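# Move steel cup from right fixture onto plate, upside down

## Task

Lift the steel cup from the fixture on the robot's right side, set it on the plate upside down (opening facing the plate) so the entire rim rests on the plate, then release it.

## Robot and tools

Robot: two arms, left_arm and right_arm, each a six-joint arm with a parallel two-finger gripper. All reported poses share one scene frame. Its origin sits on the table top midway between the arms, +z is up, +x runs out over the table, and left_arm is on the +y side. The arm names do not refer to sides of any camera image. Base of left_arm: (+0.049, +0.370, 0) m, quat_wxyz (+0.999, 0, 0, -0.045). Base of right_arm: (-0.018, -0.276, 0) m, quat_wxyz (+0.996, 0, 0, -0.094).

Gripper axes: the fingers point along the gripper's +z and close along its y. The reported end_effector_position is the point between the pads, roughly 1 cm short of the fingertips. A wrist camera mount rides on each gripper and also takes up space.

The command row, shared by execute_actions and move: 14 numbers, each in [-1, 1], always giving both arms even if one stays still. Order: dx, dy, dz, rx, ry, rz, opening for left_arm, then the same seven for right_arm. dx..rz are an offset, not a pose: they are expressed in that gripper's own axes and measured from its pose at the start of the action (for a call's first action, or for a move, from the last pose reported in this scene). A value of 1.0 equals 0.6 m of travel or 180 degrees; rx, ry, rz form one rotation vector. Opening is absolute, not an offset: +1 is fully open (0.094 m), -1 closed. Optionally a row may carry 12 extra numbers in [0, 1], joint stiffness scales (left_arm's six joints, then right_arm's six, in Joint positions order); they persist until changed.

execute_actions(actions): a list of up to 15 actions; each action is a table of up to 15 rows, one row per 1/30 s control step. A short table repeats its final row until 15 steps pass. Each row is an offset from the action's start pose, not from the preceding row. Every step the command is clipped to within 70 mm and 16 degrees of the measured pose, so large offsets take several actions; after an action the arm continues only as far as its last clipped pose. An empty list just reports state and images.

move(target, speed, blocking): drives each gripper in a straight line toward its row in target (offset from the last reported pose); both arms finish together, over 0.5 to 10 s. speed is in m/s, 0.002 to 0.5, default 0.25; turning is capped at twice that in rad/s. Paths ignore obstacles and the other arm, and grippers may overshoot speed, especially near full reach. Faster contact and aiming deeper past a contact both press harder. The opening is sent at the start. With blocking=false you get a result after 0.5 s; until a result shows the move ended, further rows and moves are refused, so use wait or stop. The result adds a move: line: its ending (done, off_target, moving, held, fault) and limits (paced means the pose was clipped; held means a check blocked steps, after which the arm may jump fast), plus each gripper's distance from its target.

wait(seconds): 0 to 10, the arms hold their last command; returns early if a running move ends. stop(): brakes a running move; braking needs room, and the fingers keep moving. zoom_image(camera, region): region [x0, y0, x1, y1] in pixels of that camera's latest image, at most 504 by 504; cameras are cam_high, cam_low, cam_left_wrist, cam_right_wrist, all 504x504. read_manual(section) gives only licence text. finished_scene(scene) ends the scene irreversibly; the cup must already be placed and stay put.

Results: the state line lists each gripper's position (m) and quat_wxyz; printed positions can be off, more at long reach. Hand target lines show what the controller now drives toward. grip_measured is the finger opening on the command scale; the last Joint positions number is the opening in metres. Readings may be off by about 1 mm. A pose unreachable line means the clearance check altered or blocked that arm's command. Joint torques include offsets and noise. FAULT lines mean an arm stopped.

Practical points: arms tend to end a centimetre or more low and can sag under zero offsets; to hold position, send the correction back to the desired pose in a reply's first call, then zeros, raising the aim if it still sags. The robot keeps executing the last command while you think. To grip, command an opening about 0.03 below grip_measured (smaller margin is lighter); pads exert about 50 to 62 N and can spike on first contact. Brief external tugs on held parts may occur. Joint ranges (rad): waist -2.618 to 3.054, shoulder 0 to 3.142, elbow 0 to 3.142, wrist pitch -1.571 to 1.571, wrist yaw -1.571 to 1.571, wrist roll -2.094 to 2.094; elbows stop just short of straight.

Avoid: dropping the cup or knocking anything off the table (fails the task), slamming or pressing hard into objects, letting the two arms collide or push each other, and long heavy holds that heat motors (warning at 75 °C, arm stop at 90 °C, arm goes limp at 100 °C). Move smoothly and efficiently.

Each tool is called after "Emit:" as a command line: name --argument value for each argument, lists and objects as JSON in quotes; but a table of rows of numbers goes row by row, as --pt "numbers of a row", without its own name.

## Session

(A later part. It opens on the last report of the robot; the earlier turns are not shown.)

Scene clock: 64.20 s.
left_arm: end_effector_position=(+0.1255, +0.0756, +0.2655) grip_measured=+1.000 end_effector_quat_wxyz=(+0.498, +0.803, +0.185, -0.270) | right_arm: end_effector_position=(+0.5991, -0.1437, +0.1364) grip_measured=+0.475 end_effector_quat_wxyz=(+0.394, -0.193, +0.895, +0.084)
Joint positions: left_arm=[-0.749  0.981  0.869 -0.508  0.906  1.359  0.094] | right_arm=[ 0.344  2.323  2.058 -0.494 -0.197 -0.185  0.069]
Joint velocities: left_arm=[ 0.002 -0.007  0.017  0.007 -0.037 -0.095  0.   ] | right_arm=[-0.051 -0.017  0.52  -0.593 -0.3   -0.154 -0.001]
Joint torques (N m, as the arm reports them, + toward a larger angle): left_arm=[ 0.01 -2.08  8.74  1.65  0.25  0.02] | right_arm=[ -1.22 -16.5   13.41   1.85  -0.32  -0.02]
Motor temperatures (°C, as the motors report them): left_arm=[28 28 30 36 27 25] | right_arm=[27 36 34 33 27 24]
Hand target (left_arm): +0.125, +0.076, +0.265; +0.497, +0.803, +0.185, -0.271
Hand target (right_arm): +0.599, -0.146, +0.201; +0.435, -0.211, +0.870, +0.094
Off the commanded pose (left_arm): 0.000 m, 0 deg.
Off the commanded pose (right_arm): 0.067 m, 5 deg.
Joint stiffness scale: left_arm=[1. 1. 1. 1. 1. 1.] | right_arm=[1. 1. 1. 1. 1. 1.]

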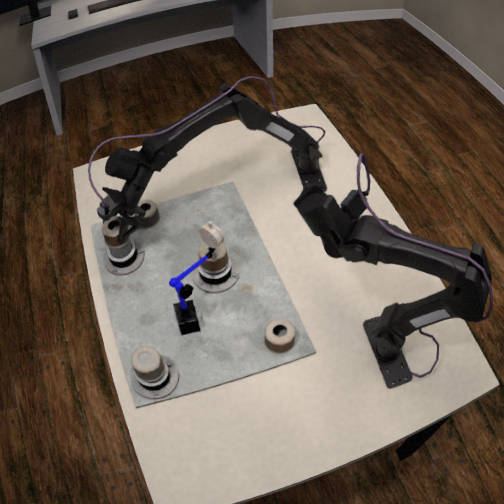

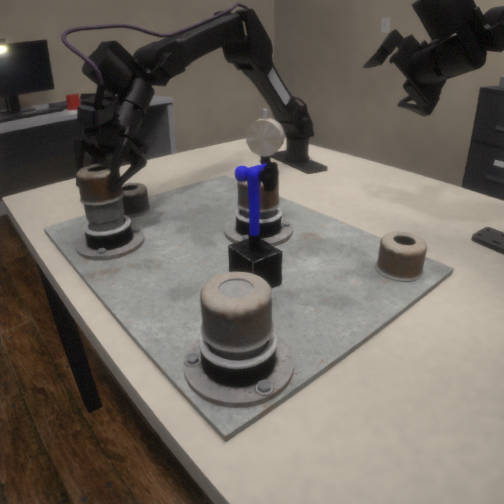

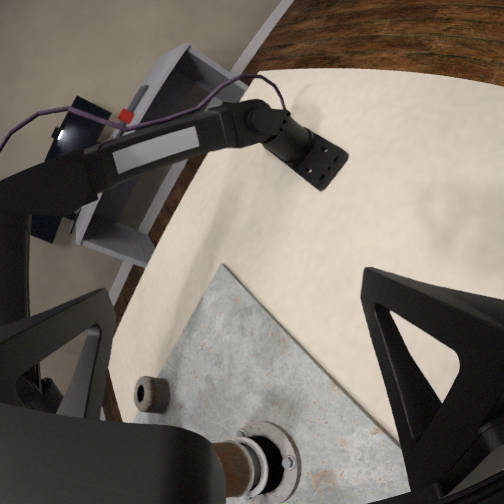

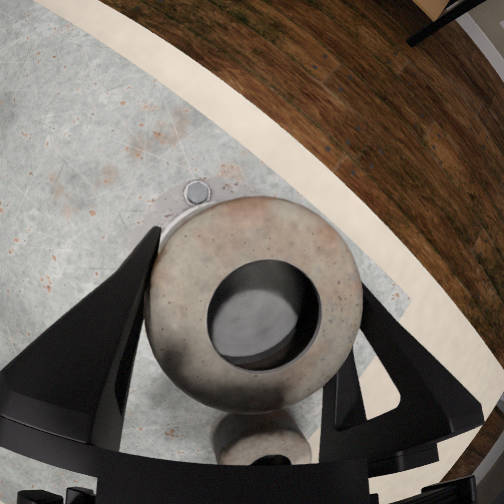

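Emit:
execute_actions --actions '[]'

Scene clock: 66.43 s.
left_arm: end_effector_position=(+0.1255, +0.0756, +0.2655) grip_measured=+1.000 end_effector_quat_wxyz=(+0.498, +0.803, +0.185, -0.270) | right_arm: end_effector_position=(+0.5900, -0.1475, +0.1532) grip_measured=+0.475 end_effector_quat_wxyz=(+0.383, -0.206, +0.896, +0.090)
Joint positions: left_arm=[-0.749  0.981  0.869 -0.508  0.906  1.359  0.094] | right_arm=[ 0.332  2.301  2.103 -0.589 -0.226 -0.215  0.069]
Joint velocities: left_arm=[ 0.002 -0.017  0.007  0.037 -0.066 -0.007  0.   ] | right_arm=[-0.002  0.007 -0.017 -0.022 -0.022 -0.022 -0.001]
Joint torques (N m, as the arm reports them, + toward a larger angle): left_arm=[ 0.02 -2.06  8.74  1.65  0.25  0.02] | right_arm=[ -0.52 -14.68  12.26   1.95  -0.38  -0.02]
Motor temperatures (°C, as the motors report them): left_arm=[28 28 30 36 27 25] | right_arm=[27 37 34 33 27 24]
Hand target (left_arm): +0.125, +0.076, +0.265; +0.497, +0.803, +0.185, -0.271
Hand target (right_arm): +0.599, -0.146, +0.201; +0.435, -0.211, +0.870, +0.094
Off the commanded pose (left_arm): 0.000 m, 0 deg.
Off the commanded pose (right_arm): 0.051 m, 6 deg.
Joint stiffness scale: left_arm=[1. 1. 1. 1. 1. 1.] | right_arm=[1. 1. 1. 1. 1. 1.]

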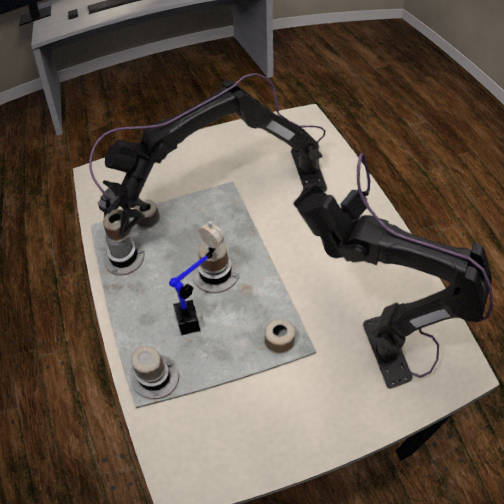

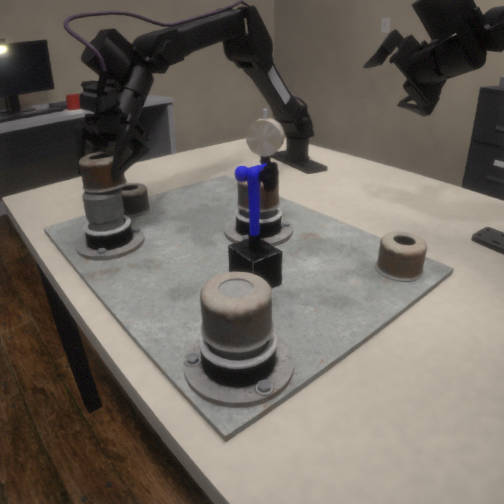

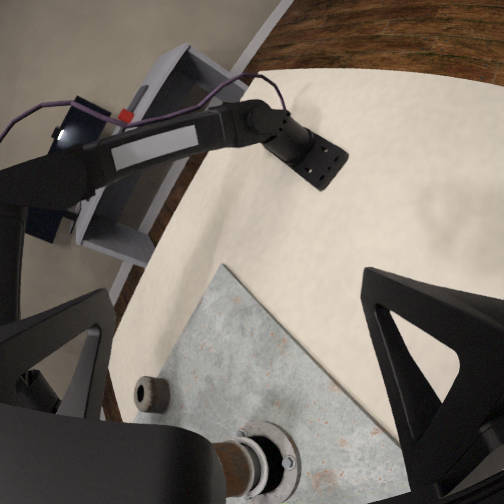

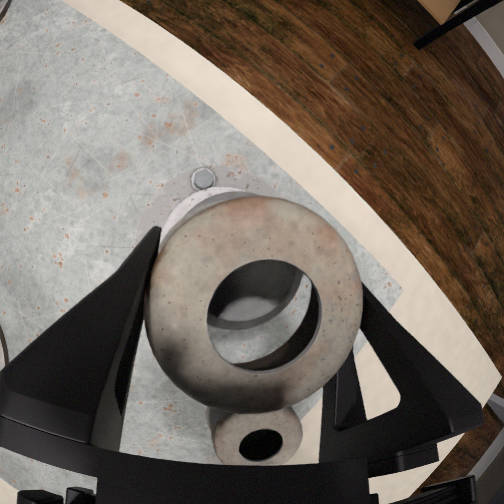

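Emit:
zoom_image --camera "cam_low" --region '[50, 100, 190, 270]'

Region (50, 100, 190, 270) of cam_low's 504x504 image, scaled by 2.965, with more detail than that image has; it fills the left 415 columns of this view, and the rest is white.

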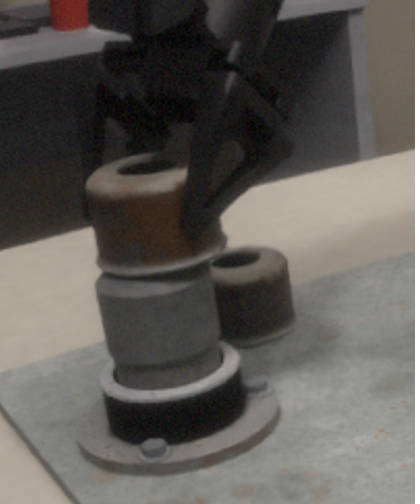

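Emit:
execute_actions --actions '[[[0,0,0,0,0,0,1,-0.0687,-0.0040,-0.0455,0.0018,-0.0365,-0.0083,0.42],[0,0,0,0,0,0,1,-0.0708,-0.0039,-0.0476,0.0018,-0.0375,-0.0083,0.42],[0,0,0,0,0,0,1,-0.0739,-0.0038,-0.0509,0.0018,-0.0389,-0.0083,0.42],[0,0,0,0,0,0,1,-0.0778,-0.0036,-0.0550,0.0018,-0.0407,-0.0083,0.42],[0,0,0,0,0,0,1,-0.0824,-0.0034,-0.0598,0.0018,-0.0428,-0.0083,0.42],[0,0,0,0,0,0,1,-0.0873,-0.0033,-0.0649,0.0018,-0.0450,-0.0083,0.42],[0,0,0,0,0,0,1,-0.0923,-0.0031,-0.0702,0.0018,-0.0473,-0.0083,0.42],[0,0,0,0,0,0,1,-0.0972,-0.0029,-0.0753,0.0018,-0.0495,-0.0083,0.42],[0,0,0,0,0,0,1,-0.1014,-0.0026,-0.0804,0.0018,-0.0516,-0.0083,0.42],[0,0,0,0,0,0,1,-0.1046,-0.0022,-0.0854,0.0018,-0.0534,-0.0083,0.42],[0,0,0,0,0,0,1,-0.1064,-0.0015,-0.0902,0.0018,-0.0549,-0.0083,0.42],[0,0,0,0,0,0,1,-0.1065,-0.0007,-0.0945,0.0018,-0.0558,-0.0083,0.42],[0,0,0,0,0,0,1,-0.1048,0.0003,-0.0979,0.0018,-0.0562,-0.0083,0.42],[0,0,0,0,0,0,1,-0.1018,0.0014,-0.1011,0.0018,-0.0562,-0.0083,0.42],[0,0,0,0,0,0,1,-0.0981,0.0027,-0.1049,0.0018,-0.0562,-0.0083,0.42]]]'

Scene clock: 86.30 s.
left_arm: end_effector_position=(+0.1258, +0.0754, +0.2657) grip_measured=+1.000 end_effector_quat_wxyz=(+0.498, +0.803, +0.185, -0.269) | right_arm: end_effector_position=(+0.5837, -0.1458, +0.1897) grip_measured=+0.475 end_effector_quat_wxyz=(+0.408, -0.210, +0.883, +0.095)
Joint positions: left_arm=[-0.749  0.981  0.869 -0.506  0.904  1.359  0.094] | right_arm=[ 0.332  2.233  2.093 -0.592 -0.241 -0.216  0.069]
Joint velocities: left_arm=[-0.007 -0.022 -0.002 -0.022  0.066 -0.066  0.   ] | right_arm=[-0.002 -0.403 -0.266  0.051 -0.095 -0.037 -0.001]
Joint torques (N m, as the arm reports them, + toward a larger angle): left_arm=[ 0.01 -2.08  8.74  1.65  0.25  0.03] | right_arm=[ -0.99 -15.01   9.16   2.09  -0.36   0.06]
Motor temperatures (°C, as the motors report them): left_arm=[28 28 30 36 27 25] | right_arm=[27 38 34 34 27 24]
Hand target (left_arm): +0.126, +0.076, +0.266; +0.498, +0.803, +0.185, -0.270
Hand target (right_arm): +0.584, -0.149, +0.239; +0.460, -0.209, +0.857, +0.101
Off the commanded pose (left_arm): 0.000 m, 0 deg.
Off the commanded pose (right_arm): 0.050 m, 7 deg.
Joint stiffness scale: left_arm=[1. 1. 1. 1. 1. 1.] | right_arm=[1. 1. 1. 1. 1. 1.]

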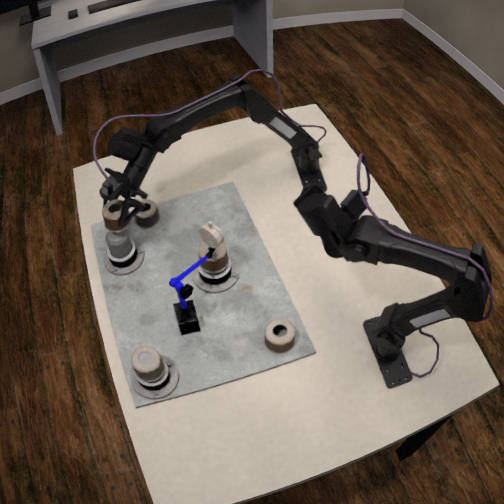

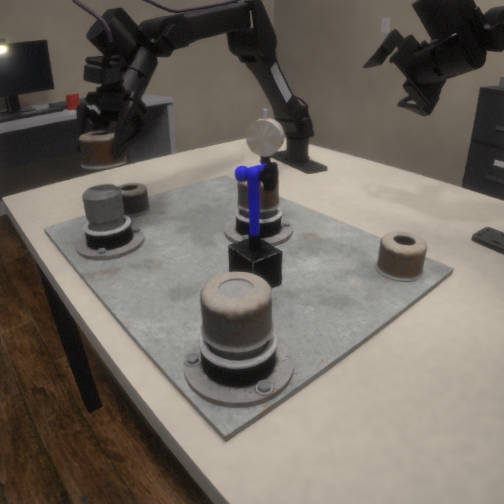

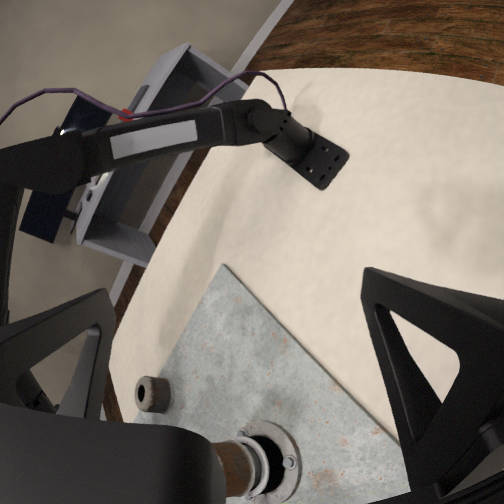

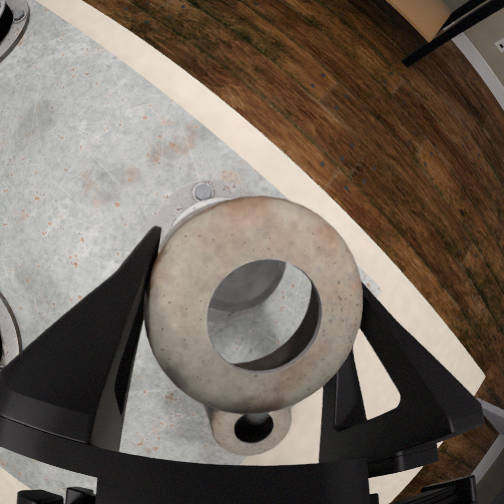

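Emit:
execute_actions --actions '[[[0,0,0,0,0,0,1,-0.0615,-0.0044,-0.0550,0.0023,-0.0368,-0.0045,0.42],[0,0,0,0,0,0,1,-0.0582,-0.0019,-0.0589,0.0023,-0.0366,-0.0045,0.42],[0,0,0,0,0,0,1,-0.0531,0.0019,-0.0649,0.0023,-0.0362,-0.0045,0.42],[0,0,0,0,0,0,1,-0.0465,0.0068,-0.0726,0.0023,-0.0357,-0.0045,0.42],[0,0,0,0,0,0,1,-0.0388,0.0126,-0.0818,0.0023,-0.0351,-0.0045,0.42],[0,0,0,0,0,0,1,-0.0302,0.0189,-0.0918,0.0023,-0.0345,-0.0045,0.42],[0,0,0,0,0,0,1,-0.0212,0.0257,-0.1025,0.0023,-0.0338,-0.0045,0.42],[0,0,0,0,0,0,1,-0.0119,0.0326,-0.1133,0.0023,-0.0331,-0.0045,0.42],[0,0,0,0,0,0,1,-0.0022,0.0393,-0.1234,0.0023,-0.0324,-0.0045,0.42],[0,0,0,0,0,0,1,0.0077,0.0457,-0.1324,0.0023,-0.0318,-0.0045,0.42],[0,0,0,0,0,0,1,0.0173,0.0515,-0.1399,0.0023,-0.0312,-0.0045,0.42],[0,0,0,0,0,0,1,0.0264,0.0564,-0.1455,0.0023,-0.0307,-0.0045,0.42],[0,0,0,0,0,0,1,0.0347,0.0602,-0.1488,0.0023,-0.0303,-0.0045,0.42],[0,0,0,0,0,0,1,0.0418,0.0627,-0.1495,0.0023,-0.0301,-0.0045,0.42],[0,0,0,0,0,0,1,0.0474,0.0636,-0.1471,0.0023,-0.0300,-0.0045,0.42]]]'

Scene clock: 94.37 s.
left_arm: end_effector_position=(+0.1261, +0.0752, +0.2660) grip_measured=+1.000 end_effector_quat_wxyz=(+0.499, +0.803, +0.184, -0.269) | right_arm: end_effector_position=(+0.4818, -0.1592, +0.1871) grip_measured=+0.475 end_effector_quat_wxyz=(+0.376, -0.208, +0.898, +0.100)
Joint positions: left_arm=[-0.749  0.981  0.869 -0.504  0.904  1.359  0.094] | right_arm=[ 0.334  1.841  1.557 -0.518 -0.244 -0.211  0.069]
Joint velocities: left_arm=[-0.027  0.012  0.002 -0.022  0.007  0.007  0.   ] | right_arm=[ 0.017 -0.73  -0.852  0.242  0.037  0.022 -0.001]
Joint torques (N m, as the arm reports them, + toward a larger angle): left_arm=[ 0.01 -2.07  8.74  1.65  0.25  0.02] | right_arm=[  0.92 -10.27   9.99   2.36  -0.17   0.06]
Motor temperatures (°C, as the motors report them): left_arm=[28 28 30 36 27 25] | right_arm=[27 38 34 35 27 24]
Hand target (left_arm): +0.126, +0.075, +0.266; +0.498, +0.803, +0.184, -0.269
Hand target (right_arm): +0.488, -0.151, +0.227; +0.444, -0.211, +0.865, +0.100
Off the commanded pose (left_arm): 0.000 m, 0 deg.
Off the commanded pose (right_arm): 0.040 m, 10 deg.
Joint stiffness scale: left_arm=[1. 1. 1. 1. 1. 1.] | right_arm=[1. 1. 1. 1. 1. 1.]

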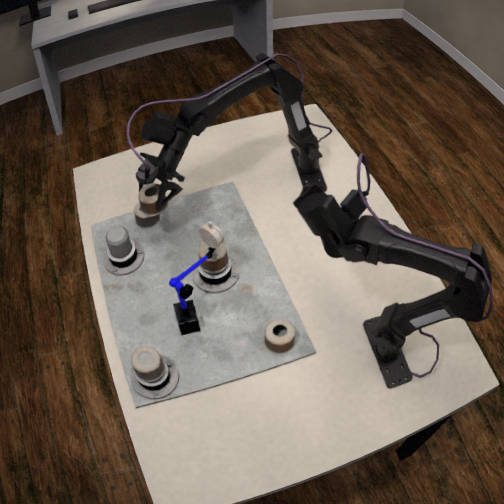

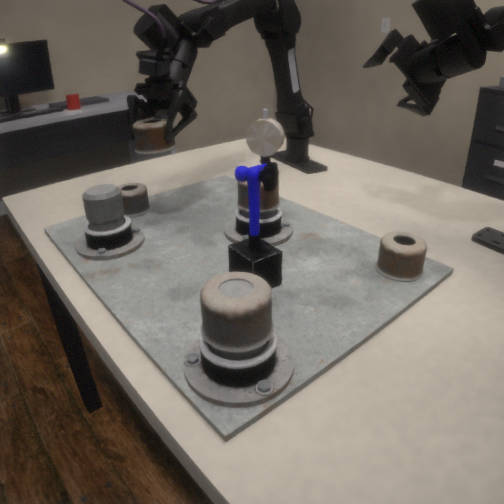

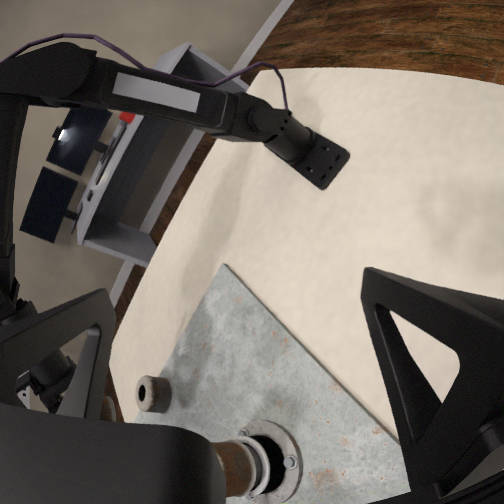

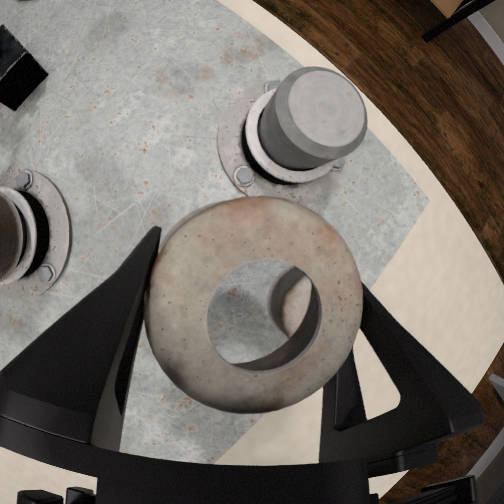

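Emit:
execute_actions --actions '[[[0,0,0,0,0,0,1,-0.0527,0.0109,-0.0299,0.0059,-0.0475,-0.0111,0.42],[0,0,0,0,0,0,1,-0.0461,0.0129,-0.0235,0.0056,-0.0485,-0.0119,0.42],[0,0,0,0,0,0,1,-0.0386,0.0153,-0.0163,0.0052,-0.0497,-0.0128,0.42],[0,0,0,0,0,0,1,-0.0304,0.0178,-0.0084,0.0048,-0.0510,-0.0139,0.42],[0,0,0,0,0,0,1,-0.0218,0.0205,-0.0001,0.0043,-0.0523,-0.0149,0.42],[0,0,0,0,0,0,1,-0.0130,0.0232,0.0084,0.0039,-0.0537,-0.0160,0.42],[0,0,0,0,0,0,1,-0.0042,0.0260,0.0169,0.0034,-0.0551,-0.0171,0.42],[0,0,0,0,0,0,1,0.0044,0.0287,0.0252,0.0030,-0.0564,-0.0182,0.42],[0,0,0,0,0,0,1,0.0125,0.0312,0.0331,0.0025,-0.0577,-0.0192,0.42],[0,0,0,0,0,0,1,0.0200,0.0336,0.0403,0.0021,-0.0589,-0.0201,0.42],[0,0,0,0,0,0,1,0.0266,0.0356,0.0467,0.0018,-0.0599,-0.0209,0.42],[0,0,0,0,0,0,1,0.0321,0.0373,0.0521,0.0015,-0.0608,-0.0216,0.42],[0,0,0,0,0,0,1,0.0364,0.0387,0.0561,0.0013,-0.0614,-0.0221,0.42],[0,0,0,0,0,0,1,0.0391,0.0395,0.0587,0.0011,-0.0619,-0.0225,0.42],[0,0,0,0,0,0,1,0.0400,0.0398,0.0596,0.0011,-0.0620,-0.0226,0.42]]]'

Scene clock: 113.67 s.
left_arm: end_effector_position=(+0.1264, +0.0751, +0.2662) grip_measured=+1.000 end_effector_quat_wxyz=(+0.500, +0.803, +0.184, -0.268) | right_arm: end_effector_position=(+0.4479, -0.1436, +0.1068) grip_measured=+0.475 end_effector_quat_wxyz=(+0.374, -0.224, +0.893, +0.107)
Joint positions: left_arm=[-0.749  0.981  0.869 -0.502  0.902  1.359  0.094] | right_arm=[ 0.377  1.797  1.173 -0.176 -0.239 -0.206  0.069]
Joint velocities: left_arm=[-0.002  0.002  0.002 -0.066 -0.022 -0.095  0.   ] | right_arm=[ 0.032 -0.002 -0.408  0.374 -0.022 -0.11  -0.   ]
Joint torques (N m, as the arm reports them, + toward a larger angle): left_arm=[ 0.01 -2.07  8.74  1.66  0.24  0.03] | right_arm=[ 0.47 -9.7  10.55  2.54 -0.15  0.05]
Motor temperatures (°C, as the motors report them): left_arm=[28 28 30 36 27 25] | right_arm=[27 36 33 36 27 24]
Hand target (left_arm): +0.126, +0.075, +0.266; +0.499, +0.803, +0.184, -0.269
Hand target (right_arm): +0.472, -0.134, +0.149; +0.458, -0.229, +0.852, +0.106
Off the commanded pose (left_arm): 0.000 m, 0 deg.
Off the commanded pose (right_arm): 0.051 m, 12 deg.
Joint stiffness scale: left_arm=[1. 1. 1. 1. 1. 1.] | right_arm=[1. 1. 1. 1. 1. 1.]

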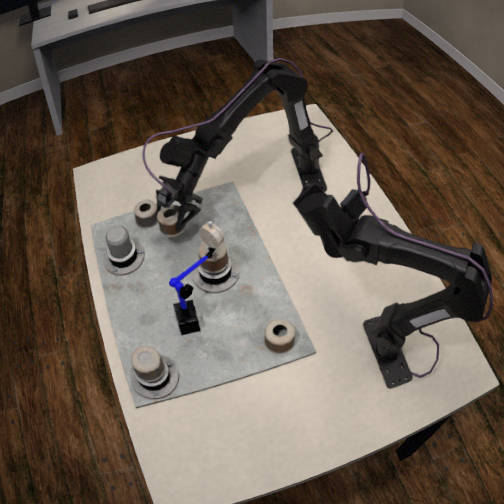

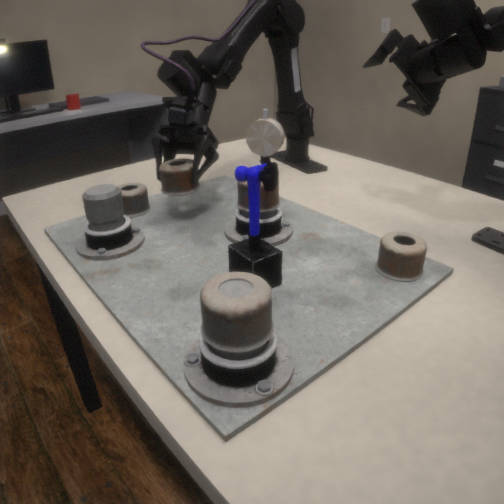

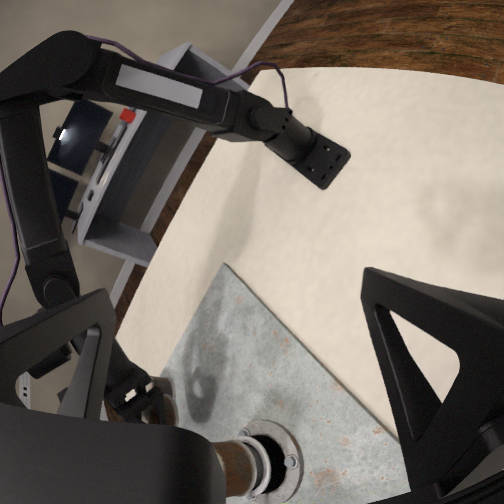

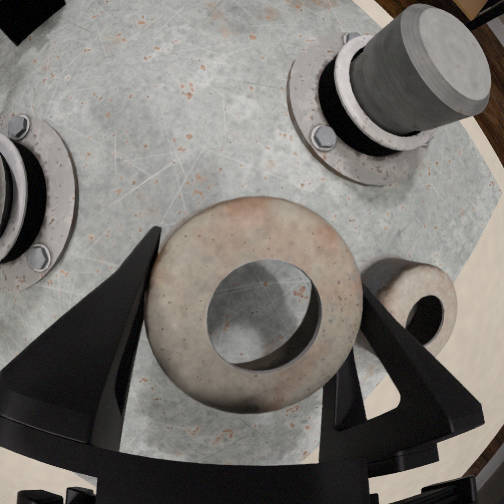

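Emit:
execute_actions --actions '[]'

Scene clock: 114.03 s.
left_arm: end_effector_position=(+0.1264, +0.0751, +0.2662) grip_measured=+1.000 end_effector_quat_wxyz=(+0.500, +0.803, +0.184, -0.268) | right_arm: end_effector_position=(+0.4584, -0.1411, +0.1157) grip_measured=+0.475 end_effector_quat_wxyz=(+0.408, -0.226, +0.878, +0.105)
Joint positions: left_arm=[-0.749  0.981  0.869 -0.502  0.902  1.359  0.094] | right_arm=[ 0.379  1.797  1.155 -0.084 -0.238 -0.206  0.069]
Joint velocities: left_arm=[-0.012 -0.012 -0.002 -0.007  0.037 -0.007  0.   ] | right_arm=[ 0.002 -0.012  0.007  0.066  0.037  0.007 -0.   ]
Joint torques (N m, as the arm reports them, + toward a larger angle): left_arm=[ 0.01 -2.06  8.74  1.66  0.24  0.02] | right_arm=[ 0.53 -9.74 10.04  2.3  -0.17  0.05]
Motor temperatures (°C, as the motors report them): left_arm=[28 28 30 36 27 25] | right_arm=[27 36 33 36 27 24]
Hand target (left_arm): +0.126, +0.075, +0.266; +0.499, +0.803, +0.184, -0.269
Hand target (right_arm): +0.472, -0.134, +0.149; +0.458, -0.229, +0.852, +0.106
Off the commanded pose (left_arm): 0.000 m, 0 deg.
Off the commanded pose (right_arm): 0.037 m, 7 deg.
Joint stiffness scale: left_arm=[1. 1. 1. 1. 1. 1.] | right_arm=[1. 1. 1. 1. 1. 1.]

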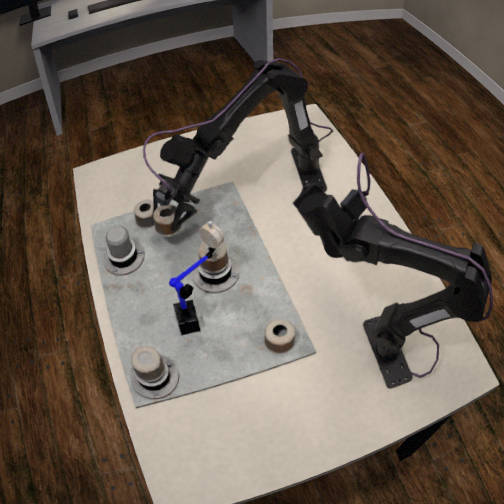

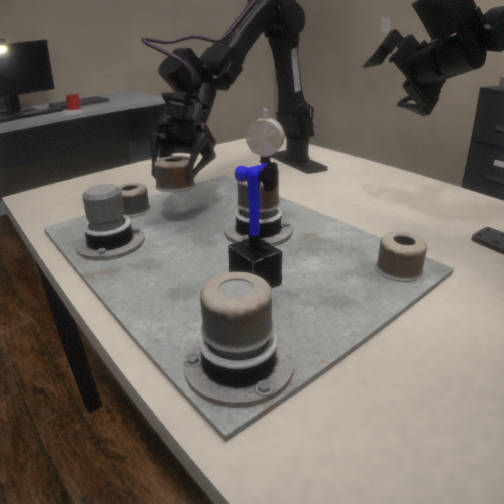

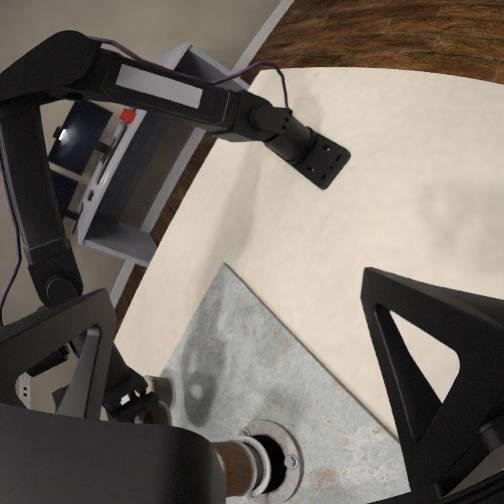

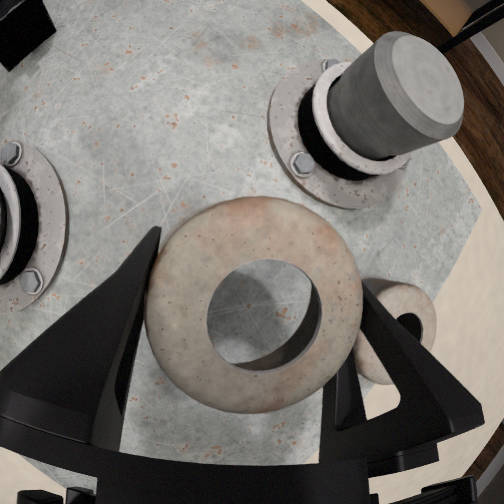

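Emit:
execute_actions --actions '[[[0,0,0,0,0,0,1,-0.0620,-0.0023,-0.0118,0.0049,-0.0388,-0.0095,0.42],[0,0,0,0,0,0,1,-0.0637,-0.0037,-0.0072,0.0057,-0.0428,-0.0105,0.42],[0,0,0,0,0,0,1,-0.0651,-0.0050,-0.0030,0.0065,-0.0466,-0.0114,0.42],[0,0,0,0,0,0,1,-0.0639,-0.0059,0.0016,0.0070,-0.0493,-0.0120,0.42],[0,0,0,0,0,0,1,-0.0597,-0.0064,0.0072,0.0073,-0.0505,-0.0123,0.42],[0,0,0,0,0,0,1,-0.0534,-0.0066,0.0136,0.0073,-0.0504,-0.0123,0.42],[0,0,0,0,0,0,1,-0.0450,-0.0067,0.0211,0.0070,-0.0492,-0.0120,0.42],[0,0,0,0,0,0,1,-0.0344,-0.0064,0.0286,0.0065,-0.0466,-0.0114,0.42],[0,0,0,0,0,0,1,-0.0232,-0.0058,0.0355,0.0059,-0.0435,-0.0106,0.42],[0,0,0,0,0,0,1,-0.0107,-0.0050,0.0429,0.0050,-0.0393,-0.0096,0.42],[0,0,0,0,0,0,1,0.0010,-0.0041,0.0490,0.0042,-0.0352,-0.0086,0.42],[0,0,0,0,0,0,1,0.0124,-0.0030,0.0539,0.0032,-0.0304,-0.0075,0.42],[0,0,0,0,0,0,1,0.0215,-0.0021,0.0578,0.0025,-0.0267,-0.0066,0.42],[0,0,0,0,0,0,1,0.0272,-0.0015,0.0601,0.0020,-0.0243,-0.0060,0.42],[0,0,0,0,0,0,1,0.0293,-0.0012,0.0607,0.0018,-0.0235,-0.0058,0.42]]]'

Emit:
execute_actions --actions '[]'

Scene clock: 127.47 s.
left_arm: end_effector_position=(+0.1267, +0.0749, +0.2664) grip_measured=+1.000 end_effector_quat_wxyz=(+0.501, +0.803, +0.184, -0.267) | right_arm: end_effector_position=(+0.4606, -0.1409, +0.0584) grip_measured=+0.475 end_effector_quat_wxyz=(+0.399, -0.225, +0.882, +0.105)
Joint positions: left_arm=[-0.749  0.981  0.869 -0.5    0.902  1.359  0.094] | right_arm=[ 0.379  1.916  1.07   0.101 -0.237 -0.206  0.069]
Joint velocities: left_arm=[ 0.007 -0.002 -0.002 -0.037 -0.007  0.081  0.   ] | right_arm=[ 0.012  0.305 -0.281 -0.037 -0.037  0.037  0.001]
Joint torques (N m, as the arm reports them, + toward a larger angle): left_arm=[ 0.01 -2.09  8.75  1.66  0.24  0.03] | right_arm=[  0.61 -10.78   9.18   2.47  -0.21   0.04]
Motor temperatures (°C, as the motors report them): left_arm=[28 28 30 36 27 25] | right_arm=[27 36 33 37 27 24]
Hand target (left_arm): +0.126, +0.075, +0.266; +0.500, +0.803, +0.184, -0.268
Hand target (right_arm): +0.472, -0.134, +0.079; +0.440, -0.229, +0.862, +0.107
Off the commanded pose (left_arm): 0.000 m, 0 deg.
Off the commanded pose (right_arm): 0.025 m, 5 deg.
Joint stiffness scale: left_arm=[1. 1. 1. 1. 1. 1.] | right_arm=[1. 1. 1. 1. 1. 1.]

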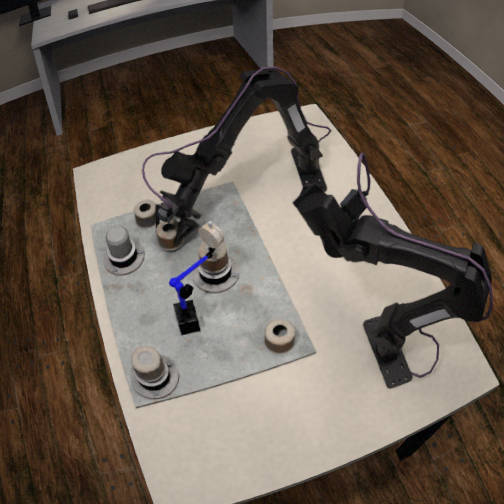

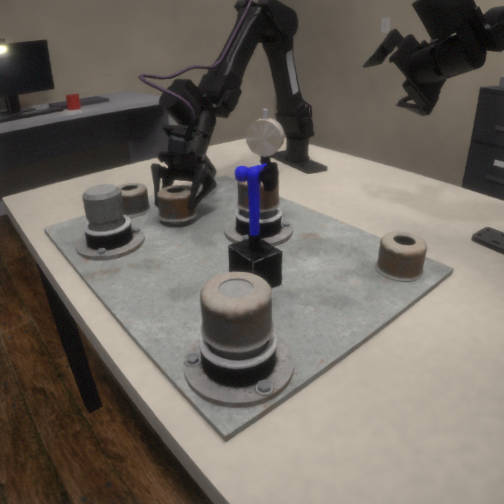

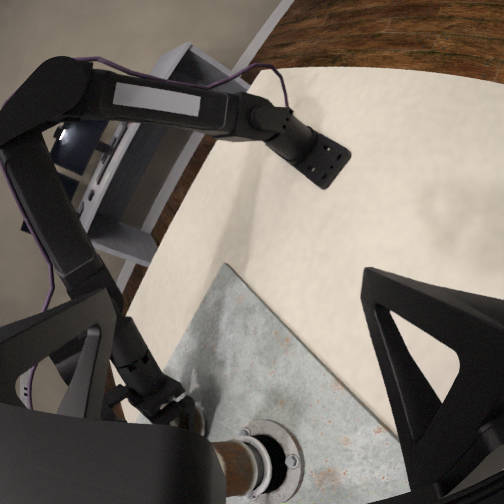

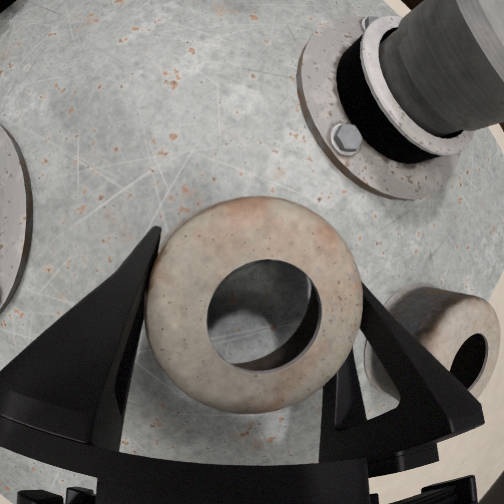

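Scene clock: 127.47 s.
left_arm: end_effector_position=(+0.1267, +0.0749, +0.2664) grip_measured=+1.000 end_effector_quat_wxyz=(+0.501, +0.803, +0.184, -0.267) | right_arm: end_effector_position=(+0.4606, -0.1409, +0.0584) grip_measured=+0.475 end_effector_quat_wxyz=(+0.399, -0.225, +0.882, +0.105)
Joint positions: left_arm=[-0.749  0.981  0.869 -0.5    0.902  1.359  0.094] | right_arm=[ 0.379  1.916  1.07   0.101 -0.237 -0.206  0.069]
Joint velocities: left_arm=[ 0.007 -0.002 -0.002 -0.037 -0.007  0.081  0.   ] | right_arm=[ 0.012  0.305 -0.281 -0.037 -0.037  0.037  0.001]
Joint torques (N m, as the arm reports them, + toward a larger angle): left_arm=[ 0.01 -2.09  8.75  1.66  0.24  0.03] | right_arm=[  0.61 -10.78   9.18   2.47  -0.21   0.04]
Motor temperatures (°C, as the motors report them): left_arm=[28 28 30 36 27 25] | right_arm=[27 36 33 37 27 24]
Hand target (left_arm): +0.126, +0.075, +0.266; +0.500, +0.803, +0.184, -0.268
Hand target (right_arm): +0.472, -0.134, +0.079; +0.440, -0.229, +0.862, +0.107
Off the commanded pose (left_arm): 0.000 m, 0 deg.
Off the commanded pose (right_arm): 0.025 m, 5 deg.
Joint stiffness scale: left_arm=[1. 1. 1. 1. 1. 1.] | right_arm=[1. 1. 1. 1. 1. 1.]

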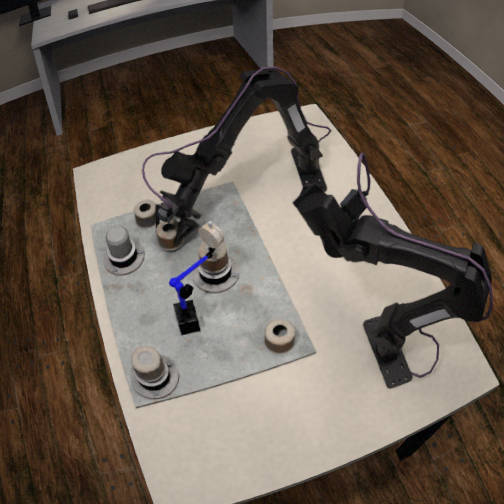

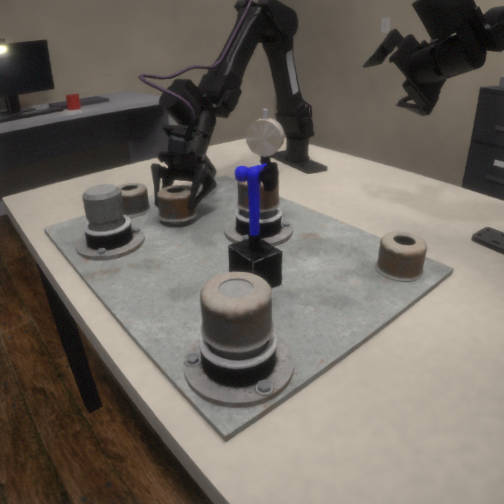

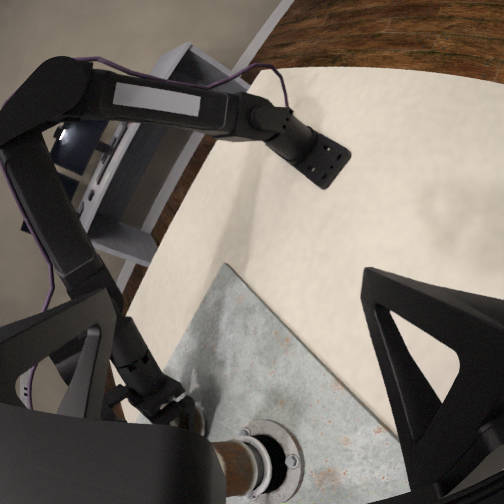

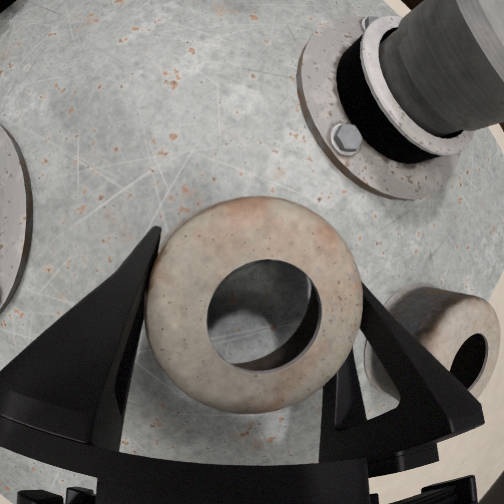

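Emit:
execute_actions --actions '[]'

Scene clock: 127.87 s.
left_arm: end_effector_position=(+0.1267, +0.0749, +0.2665) grip_measured=+1.000 end_effector_quat_wxyz=(+0.501, +0.803, +0.184, -0.267) | right_arm: end_effector_position=(+0.4568, -0.1416, +0.0470) grip_measured=+0.475 end_effector_quat_wxyz=(+0.392, -0.226, +0.885, +0.105)
Joint positions: left_arm=[-0.749  0.981  0.869 -0.5    0.902  1.359  0.094] | right_arm=[ 0.379  1.931  1.051  0.119 -0.236 -0.209  0.069]
Joint velocities: left_arm=[ 0.002 -0.012  0.007  0.007  0.051 -0.081  0.   ] | right_arm=[ 0.002  0.027  0.012 -0.051 -0.007  0.037 -0.   ]
Joint torques (N m, as the arm reports them, + toward a larger angle): left_arm=[ 0.01 -2.07  8.75  1.66  0.24  0.02] | right_arm=[  0.56 -10.45   9.08   2.28  -0.18   0.08]
Motor temperatures (°C, as the motors report them): left_arm=[28 28 30 36 27 25] | right_arm=[27 36 33 37 27 24]
Hand target (left_arm): +0.126, +0.075, +0.266; +0.500, +0.803, +0.184, -0.268
Hand target (right_arm): +0.472, -0.134, +0.079; +0.440, -0.229, +0.862, +0.107
Off the commanded pose (left_arm): 0.000 m, 0 deg.
Off the commanded pose (right_arm): 0.037 m, 6 deg.
Joint stiffness scale: left_arm=[1. 1. 1. 1. 1. 1.] | right_arm=[1. 1. 1. 1. 1. 1.]

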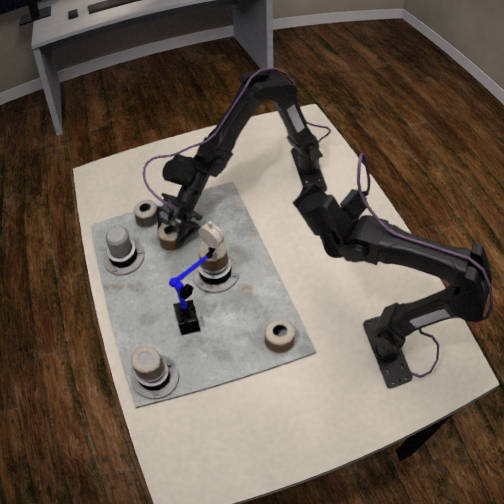

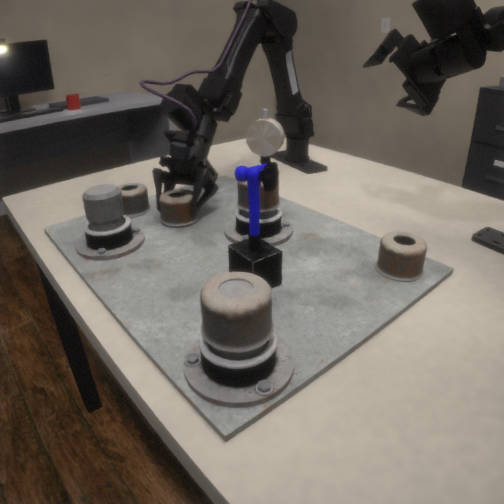

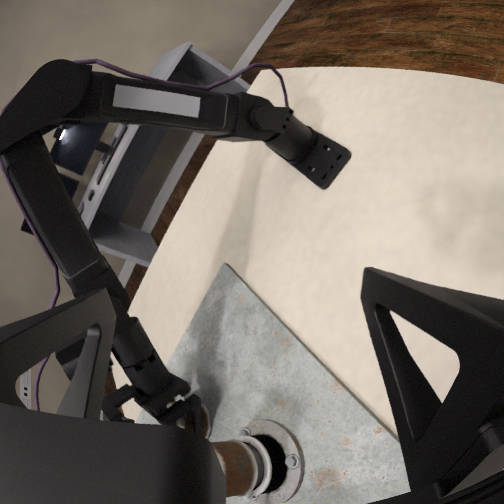

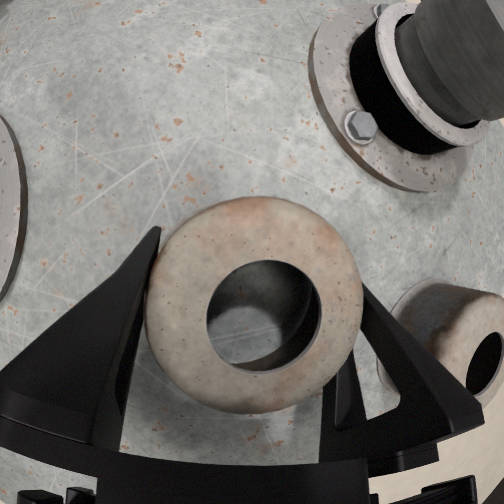

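Emit:
zoom_image --camera "cam_low" --region '[130, 160, 230, 240]'

Emit:
execute_actions --actions '[]'

Region (130, 160, 230, 240) of cam_low's 504x504 image, scaled by 5.040, with more detail than that image has; it fills the top 403 rows of this view, and the rest is white.

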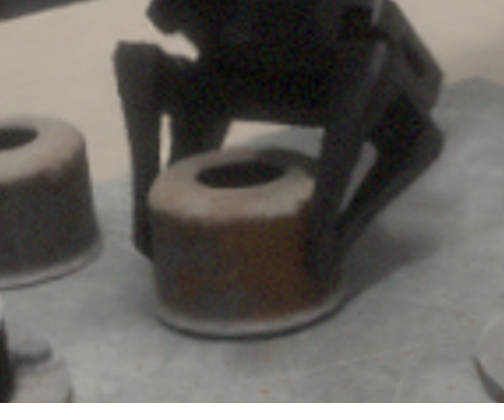

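Scene clock: 128.60 s.
left_arm: end_effector_position=(+0.1267, +0.0749, +0.2665) grip_measured=+1.000 end_effector_quat_wxyz=(+0.501, +0.803, +0.184, -0.267) | right_arm: end_effector_position=(+0.4568, -0.1416, +0.0471) grip_measured=+0.475 end_effector_quat_wxyz=(+0.392, -0.226, +0.885, +0.105)
Joint positions: left_arm=[-0.749  0.981  0.869 -0.5    0.902  1.359  0.094] | right_arm=[ 0.379  1.931  1.051  0.12  -0.236 -0.209  0.069]
Joint velocities: left_arm=[ 0.017  0.012  0.002 -0.022 -0.051 -0.007  0.   ] | right_arm=[-0.012  0.002  0.002 -0.037  0.007 -0.037  0.   ]
Joint torques (N m, as the arm reports them, + toward a larger angle): left_arm=[ 0.01 -2.08  8.75  1.65  0.24  0.03] | right_arm=[  0.59 -10.45   9.1    2.27  -0.18   0.06]
Motor temperatures (°C, as the motors report them): left_arm=[28 28 30 36 27 25] | right_arm=[27 36 33 37 27 24]
Hand target (left_arm): +0.126, +0.075, +0.266; +0.500, +0.803, +0.184, -0.268
Hand target (right_arm): +0.472, -0.134, +0.079; +0.440, -0.229, +0.862, +0.107
Off the commanded pose (left_arm): 0.000 m, 0 deg.
Off the commanded pose (right_arm): 0.036 m, 6 deg.
Joint stiffness scale: left_arm=[1. 1. 1. 1. 1. 1.] | right_arm=[1. 1. 1. 1. 1. 1.]

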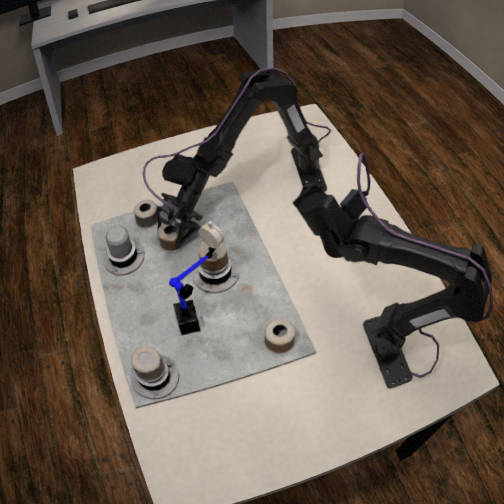

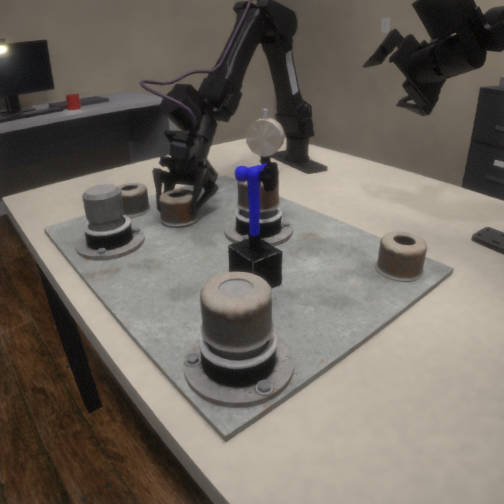

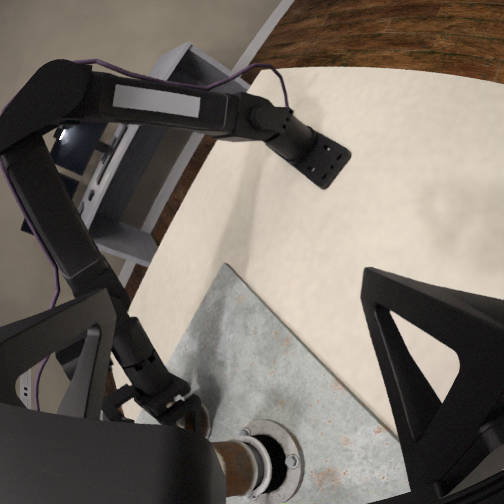

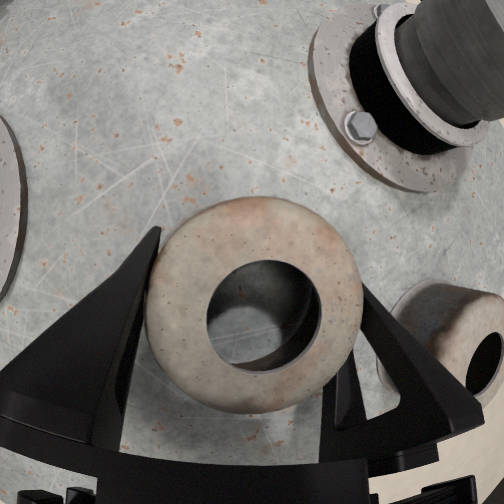

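Emit:
execute_actions --actions '[[[0,0,0,0,0,0,1,-0.0566,-0.0013,-0.0108,0.0033,-0.0317,-0.0074,0.42],[0,0,0,0,0,0,1,-0.0540,-0.0013,-0.0088,0.0030,-0.0305,-0.0071,0.42],[0,0,0,0,0,0,1,-0.0517,-0.0012,-0.0070,0.0028,-0.0294,-0.0069,0.42],[0,0,0,0,0,0,1,-0.0496,-0.0012,-0.0054,0.0026,-0.0284,-0.0066,0.42],[0,0,0,0,0,0,1,-0.0478,-0.0011,-0.0040,0.0024,-0.0276,-0.0064,0.42],[0,0,0,0,0,0,1,-0.0460,-0.0011,-0.0026,0.0022,-0.0267,-0.0062,0.42],[0,0,0,0,0,0,1,-0.0442,-0.0011,-0.0012,0.0021,-0.0259,-0.0060,0.42],[0,0,0,0,0,0,1,-0.0424,-0.0010,0.0002,0.0019,-0.0250,-0.0058,0.42],[0,0,0,0,0,0,1,-0.0405,-0.0010,0.0016,0.0017,-0.0242,-0.0056,0.42],[0,0,0,0,0,0,1,-0.0387,-0.0010,0.0030,0.0015,-0.0233,-0.0054,0.42],[0,0,0,0,0,0,1,-0.0372,-0.0009,0.0042,0.0014,-0.0226,-0.0052,0.42],[0,0,0,0,0,0,1,-0.0359,-0.0009,0.0052,0.0013,-0.0220,-0.0051,0.42],[0,0,0,0,0,0,1,-0.0346,-0.0009,0.0062,0.0011,-0.0214,-0.0049,0.42],[0,0,0,0,0,0,1,-0.0338,-0.0009,0.0068,0.0011,-0.0210,-0.0049,0.42],[0,0,0,0,0,0,1,-0.0333,-0.0008,0.0072,0.0010,-0.0208,-0.0048,0.42]]]'

Scene clock: 137.90 s.
left_arm: end_effector_position=(+0.1270, +0.0747, +0.2667) grip_measured=+1.000 end_effector_quat_wxyz=(+0.501, +0.803, +0.183, -0.266) | right_arm: end_effector_position=(+0.4574, -0.1415, +0.0442) grip_measured=+0.475 end_effector_quat_wxyz=(+0.392, -0.226, +0.886, +0.105)
Joint positions: left_arm=[-0.749  0.981  0.869 -0.498  0.901  1.359  0.094] | right_arm=[ 0.379  1.94   1.051  0.127 -0.236 -0.209  0.069]
Joint velocities: left_arm=[-0.012 -0.022 -0.007  0.037 -0.022 -0.022  0.   ] | right_arm=[ 0.007  0.027 -0.002  0.007 -0.051 -0.007  0.001]
Joint torques (N m, as the arm reports them, + toward a larger angle): left_arm=[ 0.01 -2.08  8.76  1.65  0.24  0.03] | right_arm=[ 0.56 -8.25  9.39  2.12 -0.18  0.05]
Motor temperatures (°C, as the motors report them): left_arm=[28 28 30 36 27 25] | right_arm=[27 36 33 37 27 24]
Hand target (left_arm): +0.127, +0.075, +0.266; +0.501, +0.803, +0.184, -0.267
Hand target (right_arm): +0.470, -0.134, +0.060; +0.422, -0.229, +0.871, +0.108
Off the commanded pose (left_arm): 0.000 m, 0 deg.
Off the commanded pose (right_arm): 0.022 m, 4 deg.
Joint stiffness scale: left_arm=[1. 1. 1. 1. 1. 1.] | right_arm=[1. 1. 1. 1. 1. 1.]

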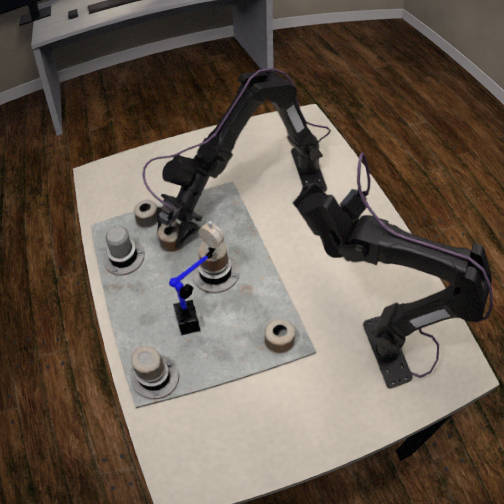

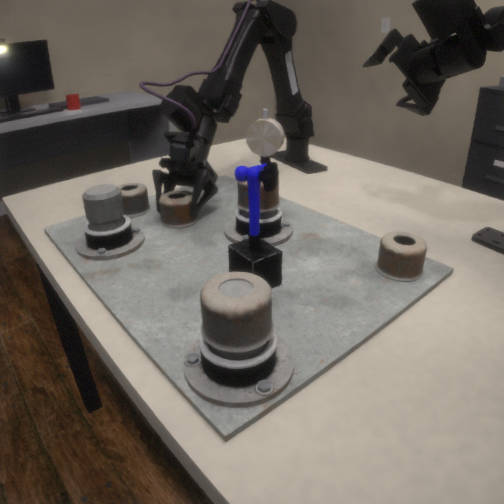

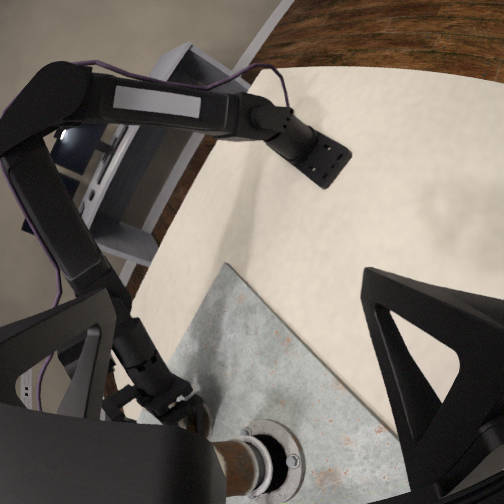

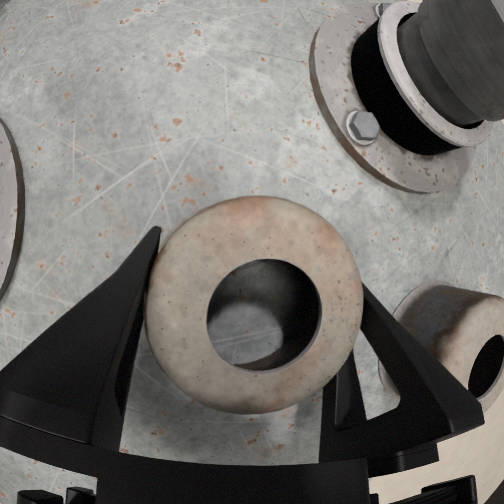

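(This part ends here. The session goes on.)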